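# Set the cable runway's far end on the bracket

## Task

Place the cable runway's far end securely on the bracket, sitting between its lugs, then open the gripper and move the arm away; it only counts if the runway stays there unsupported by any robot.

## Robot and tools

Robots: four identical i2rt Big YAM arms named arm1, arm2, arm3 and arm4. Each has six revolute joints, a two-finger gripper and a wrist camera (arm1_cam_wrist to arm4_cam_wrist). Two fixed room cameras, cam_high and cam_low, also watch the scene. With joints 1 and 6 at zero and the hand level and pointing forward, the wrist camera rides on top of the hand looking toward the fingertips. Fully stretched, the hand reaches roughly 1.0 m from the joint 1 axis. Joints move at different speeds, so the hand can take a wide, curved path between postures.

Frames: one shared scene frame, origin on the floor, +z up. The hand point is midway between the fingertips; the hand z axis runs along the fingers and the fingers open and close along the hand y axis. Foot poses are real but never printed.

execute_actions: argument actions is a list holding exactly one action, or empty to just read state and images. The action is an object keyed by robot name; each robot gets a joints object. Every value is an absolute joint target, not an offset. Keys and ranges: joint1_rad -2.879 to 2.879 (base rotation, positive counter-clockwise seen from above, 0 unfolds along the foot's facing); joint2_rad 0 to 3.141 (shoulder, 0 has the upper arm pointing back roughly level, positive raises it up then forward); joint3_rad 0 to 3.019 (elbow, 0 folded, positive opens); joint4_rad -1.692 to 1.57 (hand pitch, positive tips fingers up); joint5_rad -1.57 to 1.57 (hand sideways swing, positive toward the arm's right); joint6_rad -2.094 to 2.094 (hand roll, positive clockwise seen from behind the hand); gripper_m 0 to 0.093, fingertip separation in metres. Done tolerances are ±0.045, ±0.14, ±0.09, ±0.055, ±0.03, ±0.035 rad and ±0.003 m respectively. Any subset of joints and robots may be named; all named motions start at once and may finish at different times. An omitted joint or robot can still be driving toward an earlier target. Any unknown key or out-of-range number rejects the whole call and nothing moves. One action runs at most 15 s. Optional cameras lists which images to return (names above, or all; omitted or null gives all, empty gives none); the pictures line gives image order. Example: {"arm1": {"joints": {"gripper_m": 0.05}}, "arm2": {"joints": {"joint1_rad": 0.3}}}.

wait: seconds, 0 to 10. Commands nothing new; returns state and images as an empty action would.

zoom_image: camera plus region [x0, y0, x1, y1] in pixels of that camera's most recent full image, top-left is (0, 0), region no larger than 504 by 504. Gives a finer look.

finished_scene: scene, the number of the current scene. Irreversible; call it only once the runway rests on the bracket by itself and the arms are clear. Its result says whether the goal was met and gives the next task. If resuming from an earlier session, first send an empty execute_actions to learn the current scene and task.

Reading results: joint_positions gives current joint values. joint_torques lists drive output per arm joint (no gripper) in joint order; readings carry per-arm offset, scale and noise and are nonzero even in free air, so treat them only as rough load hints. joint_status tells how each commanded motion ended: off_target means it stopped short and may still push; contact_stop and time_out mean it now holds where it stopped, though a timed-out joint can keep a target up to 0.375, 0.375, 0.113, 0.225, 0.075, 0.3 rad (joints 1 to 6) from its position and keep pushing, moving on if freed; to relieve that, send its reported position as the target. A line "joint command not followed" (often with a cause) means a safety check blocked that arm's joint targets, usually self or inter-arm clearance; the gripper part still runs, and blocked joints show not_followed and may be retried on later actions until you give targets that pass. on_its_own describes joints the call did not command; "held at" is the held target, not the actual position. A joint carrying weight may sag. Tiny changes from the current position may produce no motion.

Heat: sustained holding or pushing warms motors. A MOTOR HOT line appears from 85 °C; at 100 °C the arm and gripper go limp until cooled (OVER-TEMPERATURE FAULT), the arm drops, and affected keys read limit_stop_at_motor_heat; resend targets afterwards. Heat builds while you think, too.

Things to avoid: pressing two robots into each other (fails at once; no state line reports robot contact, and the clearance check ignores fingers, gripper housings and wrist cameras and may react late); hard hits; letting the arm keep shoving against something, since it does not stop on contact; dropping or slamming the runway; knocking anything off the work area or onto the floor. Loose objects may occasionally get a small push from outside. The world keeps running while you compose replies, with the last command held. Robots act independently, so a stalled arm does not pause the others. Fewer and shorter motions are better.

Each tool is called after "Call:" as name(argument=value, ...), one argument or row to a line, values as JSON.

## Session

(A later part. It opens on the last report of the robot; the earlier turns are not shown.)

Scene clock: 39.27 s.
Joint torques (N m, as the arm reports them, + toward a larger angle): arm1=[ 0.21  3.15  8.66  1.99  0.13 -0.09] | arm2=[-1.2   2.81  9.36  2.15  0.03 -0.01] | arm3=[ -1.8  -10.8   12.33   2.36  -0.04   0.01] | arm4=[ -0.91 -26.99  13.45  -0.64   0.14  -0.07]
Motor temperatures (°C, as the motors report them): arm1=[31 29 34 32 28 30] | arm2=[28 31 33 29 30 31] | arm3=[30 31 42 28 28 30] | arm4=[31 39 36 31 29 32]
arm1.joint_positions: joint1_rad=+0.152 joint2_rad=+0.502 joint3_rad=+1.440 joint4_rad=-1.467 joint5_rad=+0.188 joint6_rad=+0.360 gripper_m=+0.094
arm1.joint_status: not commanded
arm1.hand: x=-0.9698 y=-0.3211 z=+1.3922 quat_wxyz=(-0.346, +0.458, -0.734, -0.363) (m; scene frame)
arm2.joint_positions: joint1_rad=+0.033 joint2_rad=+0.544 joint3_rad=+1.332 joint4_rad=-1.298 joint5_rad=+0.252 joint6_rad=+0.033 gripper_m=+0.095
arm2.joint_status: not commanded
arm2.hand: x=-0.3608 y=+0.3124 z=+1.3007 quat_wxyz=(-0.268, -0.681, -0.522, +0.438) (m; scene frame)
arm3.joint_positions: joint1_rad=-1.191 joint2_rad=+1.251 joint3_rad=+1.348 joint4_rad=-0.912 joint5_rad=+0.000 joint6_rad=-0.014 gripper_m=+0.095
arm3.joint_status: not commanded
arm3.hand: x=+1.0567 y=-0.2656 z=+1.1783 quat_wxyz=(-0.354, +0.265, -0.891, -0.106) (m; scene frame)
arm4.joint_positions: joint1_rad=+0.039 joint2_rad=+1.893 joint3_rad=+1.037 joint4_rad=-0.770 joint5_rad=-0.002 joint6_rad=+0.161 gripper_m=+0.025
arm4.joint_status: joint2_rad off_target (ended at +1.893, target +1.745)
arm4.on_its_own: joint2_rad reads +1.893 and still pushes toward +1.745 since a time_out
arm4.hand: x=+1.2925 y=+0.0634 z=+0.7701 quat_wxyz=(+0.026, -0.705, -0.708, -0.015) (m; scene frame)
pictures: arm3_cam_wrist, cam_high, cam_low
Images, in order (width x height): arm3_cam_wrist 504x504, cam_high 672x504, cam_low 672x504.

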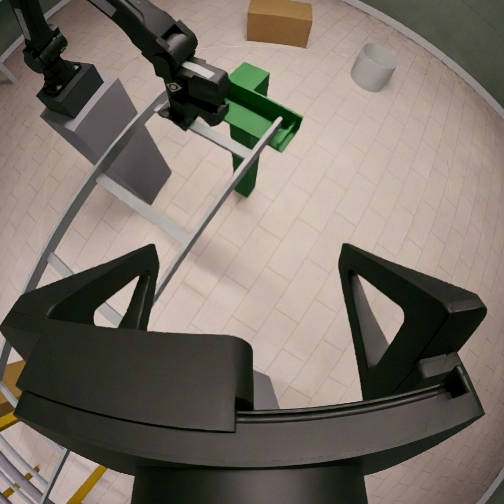

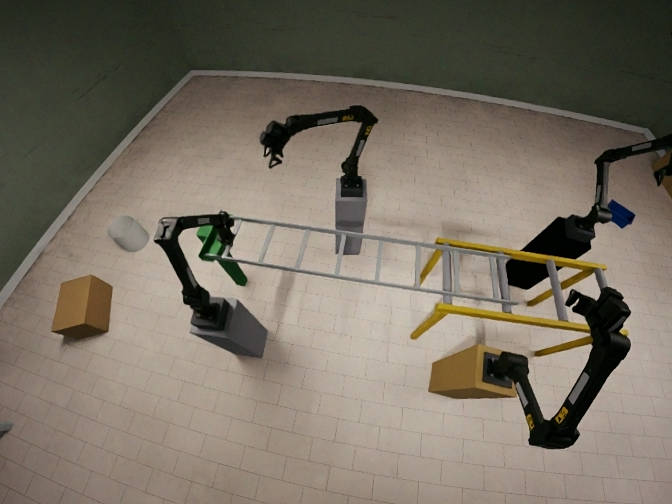

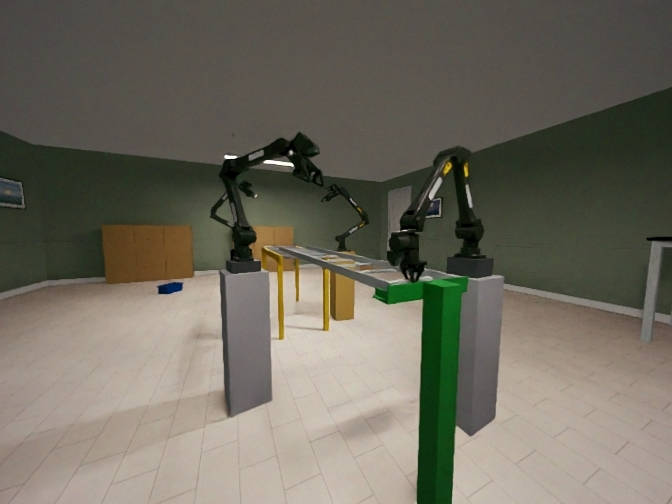

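Call:
execute_actions(
  actions=[
    {"arm4":{"joints":{"joint1_rad":0.095,"joint6_rad":0.21,"joint4_rad":-0.74}}},
  ],
  cameras=[],
)

Call:
execute_actions(
  actions=[
    {"arm4":{"joints":{"joint2_rad":1.84,"joint3_rad":1.06}}},
  ],
  cameras=["cam_high","arm3_cam_wrist"],
)

Call:
zoom_image(
  camera="arm3_cam_wrist",
  region=[130, 30, 330, 230],
)

Call:
zoom_image(
  camera="cam_high",
  region=[170, 190, 290, 290],
)

Scene clock: 41.97 s.
Joint torques (N m, as the arm reports them, + toward a larger angle): arm1=[ 0.19  3.16  8.66  1.99  0.13 -0.09] | arm2=[-1.16  2.79  9.37  2.2   0.03 -0.01] | arm3=[ -1.45 -10.41  12.35   2.3   -0.09  -0.01] | arm4=[ -0.25 -26.96  13.44   0.27   0.19  -0.03]
Motor temperatures (°C, as the motors report them): arm1=[31 29 34 32 28 30] | arm2=[28 31 33 29 30 31] | arm3=[30 31 43 28 28 30] | arm4=[31 39 36 31 29 32]
arm1.joint_positions: joint1_rad=+0.152 joint2_rad=+0.502 joint3_rad=+1.440 joint4_rad=-1.467 joint5_rad=+0.188 joint6_rad=+0.360 gripper_m=+0.094
arm1.joint_status: not commanded
arm1.hand: x=-0.9698 y=-0.3211 z=+1.3922 quat_wxyz=(-0.346, +0.458, -0.734, -0.363) (m; scene frame)
arm2.joint_positions: joint1_rad=+0.033 joint2_rad=+0.544 joint3_rad=+1.332 joint4_rad=-1.298 joint5_rad=+0.252 joint6_rad=+0.033 gripper_m=+0.095
arm2.joint_status: not commanded
arm2.hand: x=-0.3608 y=+0.3124 z=+1.3007 quat_wxyz=(-0.268, -0.681, -0.522, +0.438) (m; scene frame)
arm3.joint_positions: joint1_rad=-1.191 joint2_rad=+1.251 joint3_rad=+1.348 joint4_rad=-0.912 joint5_rad=+0.000 joint6_rad=-0.014 gripper_m=+0.095
arm3.joint_status: not commanded
arm3.hand: x=+1.0567 y=-0.2656 z=+1.1783 quat_wxyz=(-0.354, +0.265, -0.891, -0.106) (m; scene frame)
arm4.joint_positions: joint1_rad=+0.094 joint2_rad=+1.893 joint3_rad=+1.037 joint4_rad=-0.740 joint5_rad=-0.002 joint6_rad=+0.215 gripper_m=+0.025
arm4.joint_status: all done
arm4.on_its_own: joint2_rad reads +1.893 and still pushes toward +1.745 since a time_out
arm4.hand: x=+1.3181 y=+0.0609 z=+0.7696 quat_wxyz=(+0.014, -0.705, -0.709, -0.007) (m; scene frame)
pictures: none
No camera images: the call's "cameras" was empty. Leave "cameras" out to get every camera's image.

Scene clock: 42.60 s.
Joint torques (N m, as the arm reports them, + toward a larger angle): arm1=[ 0.14  3.17  8.66  1.99  0.13 -0.09] | arm2=[-1.21  2.93  9.37  2.21  0.03 -0.01] | arm3=[ -1.43 -10.1   12.2    2.46   0.03   0.04] | arm4=[  0.06 -21.27   9.13  -0.26   0.12  -0.02]
Motor temperatures (°C, as the motors report them): arm1=[31 29 34 32 28 30] | arm2=[28 31 33 29 30 31] | arm3=[30 31 43 28 28 30] | arm4=[31 39 36 31 29 32]
arm1.joint_positions: joint1_rad=+0.152 joint2_rad=+0.502 joint3_rad=+1.440 joint4_rad=-1.467 joint5_rad=+0.188 joint6_rad=+0.360 gripper_m=+0.094
arm1.joint_status: not commanded
arm1.hand: x=-0.9698 y=-0.3211 z=+1.3922 quat_wxyz=(-0.346, +0.458, -0.734, -0.363) (m; scene frame)
arm2.joint_positions: joint1_rad=+0.033 joint2_rad=+0.544 joint3_rad=+1.332 joint4_rad=-1.298 joint5_rad=+0.252 joint6_rad=+0.033 gripper_m=+0.095
arm2.joint_status: not commanded
arm2.hand: x=-0.3608 y=+0.3124 z=+1.3007 quat_wxyz=(-0.268, -0.681, -0.522, +0.438) (m; scene frame)
arm3.joint_positions: joint1_rad=-1.191 joint2_rad=+1.251 joint3_rad=+1.348 joint4_rad=-0.912 joint5_rad=+0.000 joint6_rad=-0.014 gripper_m=+0.095
arm3.joint_status: not commanded
arm3.hand: x=+1.0567 y=-0.2656 z=+1.1783 quat_wxyz=(-0.354, +0.265, -0.891, -0.106) (m; scene frame)
arm4.joint_positions: joint1_rad=+0.094 joint2_rad=+1.916 joint3_rad=+1.031 joint4_rad=-0.729 joint5_rad=-0.001 joint6_rad=+0.215 gripper_m=+0.025
arm4.joint_status: all done
arm4.hand: x=+1.3167 y=+0.0657 z=+0.7585 quat_wxyz=(+0.022, -0.705, -0.709, -0.011) (m; scene frame)
pictures: arm3_cam_wrist, cam_high
Images, in order (width x height): arm3_cam_wrist 504x504, cam_high 672x504.

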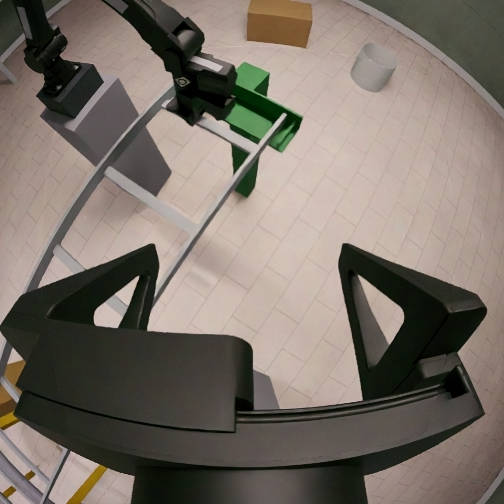

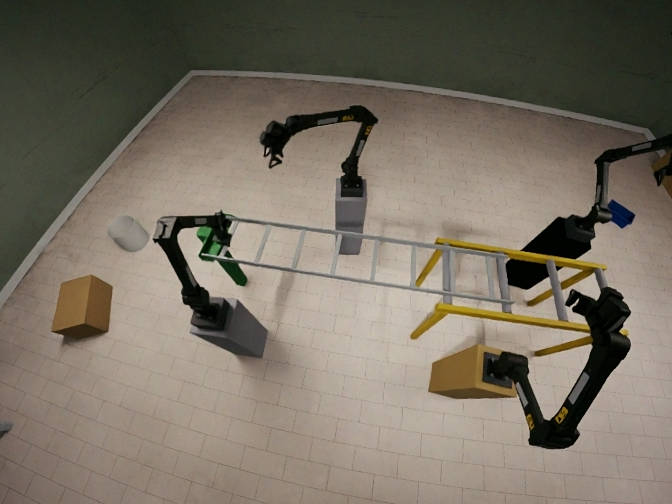

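Region (130, 30, 330, 230) of arm3_cam_wrist's 504x504 image, scaled by 2.520, with more detail than that image has.

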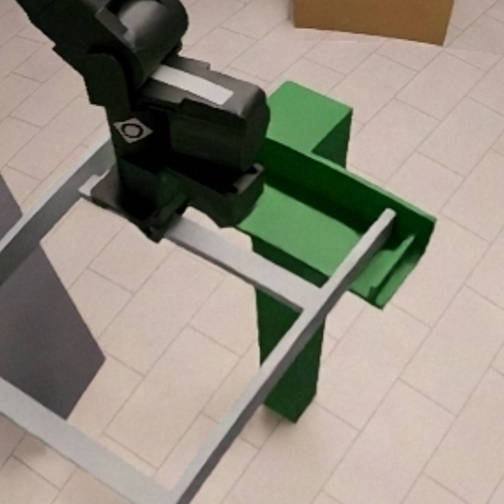

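Region (170, 190, 290, 290) of cam_high's 672x504 image, scaled by 4.200, with more detail than that image has.

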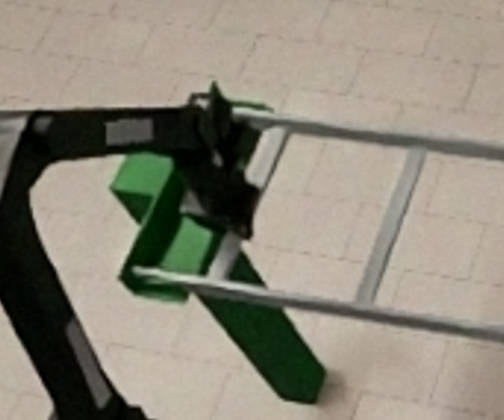

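Call:
execute_actions(
  actions=[
    {"arm4":{"joints":{"joint2_rad":1.92,"joint3_rad":1.035,"joint4_rad":-0.71}}},
  ],
  cameras=[],
)

Call:
execute_actions(
  actions=[
    {"arm4":{"joints":{"gripper_m":0.045}}},
  ],
  cameras=[],
)

Call:
execute_actions(
  actions=[
    {"arm4":{"joints":{"joint2_rad":1.25,"joint4_rad":-1.1}},"arm3":{"joints":{"joint2_rad":0.6}}},
  ],
  cameras=["arm3_cam_wrist","cam_high","arm4_cam_wrist"],
)

Call:
zoom_image(
  camera="arm3_cam_wrist",
  region=[175, 205, 295, 295],
)

Scene clock: 44.90 s.
Joint torques (N m, as the arm reports them, + toward a larger angle): arm1=[ 0.19  3.16  8.67  1.99  0.13 -0.09] | arm2=[-1.42  2.77  9.36  2.17  0.02 -0.01] | arm3=[ -1.38 -10.65  12.21   2.49  -0.04  -0.04] | arm4=[  0.09 -15.17   7.07   0.78   0.12  -0.05]
Motor temperatures (°C, as the motors report them): arm1=[31 29 34 32 28 30] | arm2=[28 31 33 29 30 31] | arm3=[30 31 43 28 28 30] | arm4=[31 38 35 31 29 32]
arm1.joint_positions: joint1_rad=+0.152 joint2_rad=+0.502 joint3_rad=+1.440 joint4_rad=-1.467 joint5_rad=+0.188 joint6_rad=+0.360 gripper_m=+0.094
arm1.joint_status: not commanded
arm1.hand: x=-0.9698 y=-0.3211 z=+1.3922 quat_wxyz=(-0.346, +0.458, -0.734, -0.363) (m; scene frame)
arm2.joint_positions: joint1_rad=+0.033 joint2_rad=+0.544 joint3_rad=+1.332 joint4_rad=-1.298 joint5_rad=+0.252 joint6_rad=+0.033 gripper_m=+0.095
arm2.joint_status: not commanded
arm2.hand: x=-0.3608 y=+0.3124 z=+1.3007 quat_wxyz=(-0.268, -0.681, -0.522, +0.438) (m; scene frame)
arm3.joint_positions: joint1_rad=-1.191 joint2_rad=+1.251 joint3_rad=+1.348 joint4_rad=-0.912 joint5_rad=+0.000 joint6_rad=-0.014 gripper_m=+0.095
arm3.joint_status: not commanded
arm3.hand: x=+1.0567 y=-0.2656 z=+1.1783 quat_wxyz=(-0.354, +0.265, -0.891, -0.106) (m; scene frame)
arm4.joint_positions: joint1_rad=+0.094 joint2_rad=+1.916 joint3_rad=+1.029 joint4_rad=-0.724 joint5_rad=-0.001 joint6_rad=+0.215 gripper_m=+0.025
arm4.joint_status: all done
arm4.hand: x=+1.3167 y=+0.0659 z=+0.7578 quat_wxyz=(+0.021, -0.705, -0.709, -0.010) (m; scene frame)
pictures: none
No camera images: the call's "cameras" was empty. Leave "cameras" out to get every camera's image.

Scene clock: 45.50 s.
Joint torques (N m, as the arm reports them, + toward a larger angle): arm1=[ 0.19  3.15  8.66  1.98  0.13 -0.09] | arm2=[-1.06  2.95  9.35  2.22  0.03  0.  ] | arm3=[ -1.94 -11.15  12.48   2.51  -0.01  -0.01] | arm4=[  0.44 -15.85   7.09   0.7    0.14  -0.02]
Motor temperatures (°C, as the motors report them): arm1=[31 29 34 32 28 30] | arm2=[28 31 33 29 30 31] | arm3=[30 31 43 28 28 30] | arm4=[31 38 35 31 29 32]
arm1.joint_positions: joint1_rad=+0.152 joint2_rad=+0.502 joint3_rad=+1.440 joint4_rad=-1.467 joint5_rad=+0.188 joint6_rad=+0.360 gripper_m=+0.094
arm1.joint_status: not commanded
arm1.hand: x=-0.9698 y=-0.3211 z=+1.3922 quat_wxyz=(-0.346, +0.458, -0.734, -0.363) (m; scene frame)
arm2.joint_positions: joint1_rad=+0.033 joint2_rad=+0.544 joint3_rad=+1.332 joint4_rad=-1.298 joint5_rad=+0.252 joint6_rad=+0.033 gripper_m=+0.095
arm2.joint_status: not commanded
arm2.hand: x=-0.3608 y=+0.3124 z=+1.3007 quat_wxyz=(-0.268, -0.681, -0.522, +0.438) (m; scene frame)
arm3.joint_positions: joint1_rad=-1.191 joint2_rad=+1.251 joint3_rad=+1.348 joint4_rad=-0.912 joint5_rad=+0.000 joint6_rad=-0.014 gripper_m=+0.095
arm3.joint_status: not commanded
arm3.hand: x=+1.0567 y=-0.2656 z=+1.1783 quat_wxyz=(-0.354, +0.265, -0.891, -0.106) (m; scene frame)
arm4.joint_positions: joint1_rad=+0.094 joint2_rad=+1.916 joint3_rad=+1.029 joint4_rad=-0.720 joint5_rad=-0.001 joint6_rad=+0.215 gripper_m=+0.045
arm4.joint_status: all done
arm4.hand: x=+1.3169 y=+0.0649 z=+0.7578 quat_wxyz=(+0.019, -0.705, -0.709, -0.009) (m; scene frame)
pictures: none
No camera images: the call's "cameras" was empty. Leave "cameras" out to get every camera's image.

Scene clock: 47.07 s.
Joint torques (N m, as the arm reports them, + toward a larger angle): arm1=[ 0.18  3.17  8.66  1.98  0.13 -0.09] | arm2=[-1.17  2.8   9.38  2.17  0.02  0.01] | arm3=[-1.83  1.83  9.26  2.47 -0.04 -0.04] | arm4=[ 0.09 -8.02 11.03  0.5   0.12 -0.04]
Motor temperatures (°C, as the motors report them): arm1=[31 29 34 32 28 30] | arm2=[28 31 33 29 30 31] | arm3=[30 31 43 28 28 30] | arm4=[31 38 35 31 29 32]
arm1.joint_positions: joint1_rad=+0.152 joint2_rad=+0.502 joint3_rad=+1.440 joint4_rad=-1.467 joint5_rad=+0.188 joint6_rad=+0.360 gripper_m=+0.094
arm1.joint_status: not commanded
arm1.hand: x=-0.9698 y=-0.3211 z=+1.3922 quat_wxyz=(-0.346, +0.458, -0.734, -0.363) (m; scene frame)
arm2.joint_positions: joint1_rad=+0.033 joint2_rad=+0.544 joint3_rad=+1.332 joint4_rad=-1.298 joint5_rad=+0.252 joint6_rad=+0.033 gripper_m=+0.095
arm2.joint_status: not commanded
arm2.hand: x=-0.3608 y=+0.3124 z=+1.3007 quat_wxyz=(-0.268, -0.681, -0.522, +0.438) (m; scene frame)
arm3.joint_positions: joint1_rad=-1.191 joint2_rad=+0.604 joint3_rad=+1.358 joint4_rad=-0.909 joint5_rad=+0.000 joint6_rad=-0.013 gripper_m=+0.095
arm3.joint_status: all done
arm3.hand: x=+0.8512 y=-0.4005 z=+1.4335 quat_wxyz=(-0.624, +0.215, -0.729, -0.182) (m; scene frame)
arm4.joint_positions: joint1_rad=+0.094 joint2_rad=+1.237 joint3_rad=+1.029 joint4_rad=-1.091 joint5_rad=-0.001 joint6_rad=+0.215 gripper_m=+0.045
arm4.joint_status: all done
arm4.hand: x=+1.3092 y=+0.1073 z=+1.0308 quat_wxyz=(-0.111, -0.698, -0.703, +0.074) (m; scene frame)
pictures: arm3_cam_wrist, arm4_cam_wrist, cam_high
Images, in order (width x height): arm3_cam_wrist 504x504, arm4_cam_wrist 504x504, cam_high 672x504.

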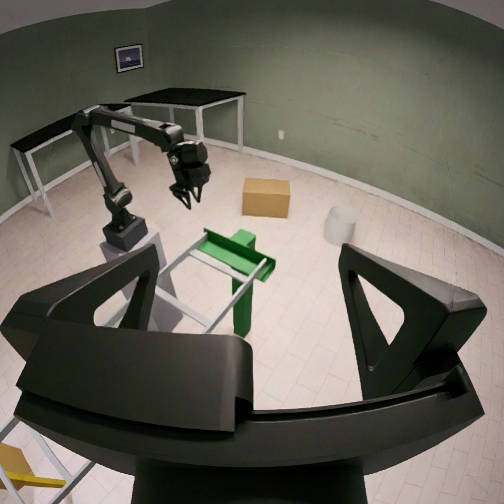

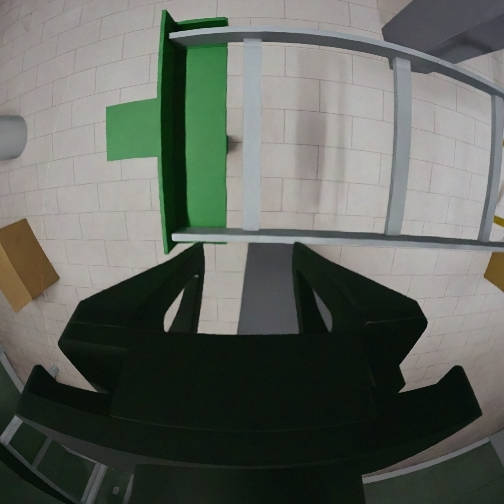

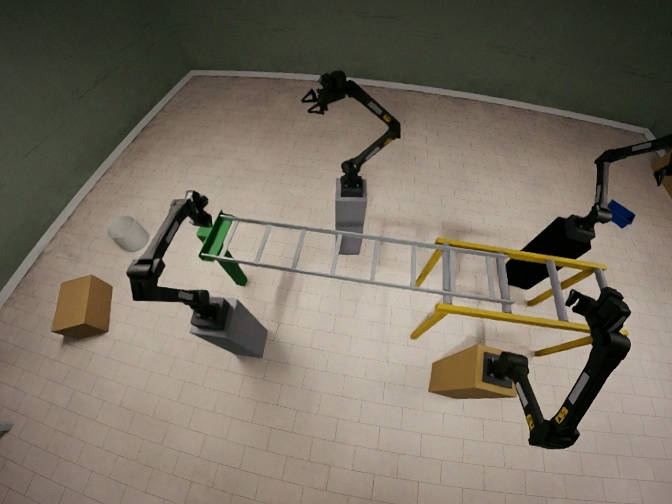

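Region (175, 205, 295, 295) of arm3_cam_wrist's 504x504 image, scaled by 4.200, with more detail than that image has; it fills the top 378 rows of this view, and the rest is white.

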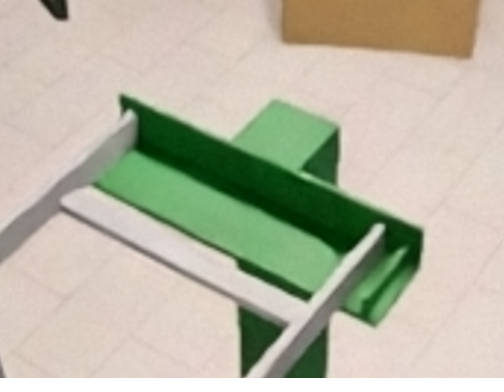

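Both rails are on the shelf, inside the lugs.

Call:
finished_scene(
  scene=2,
)

The scene is finished: the task was done.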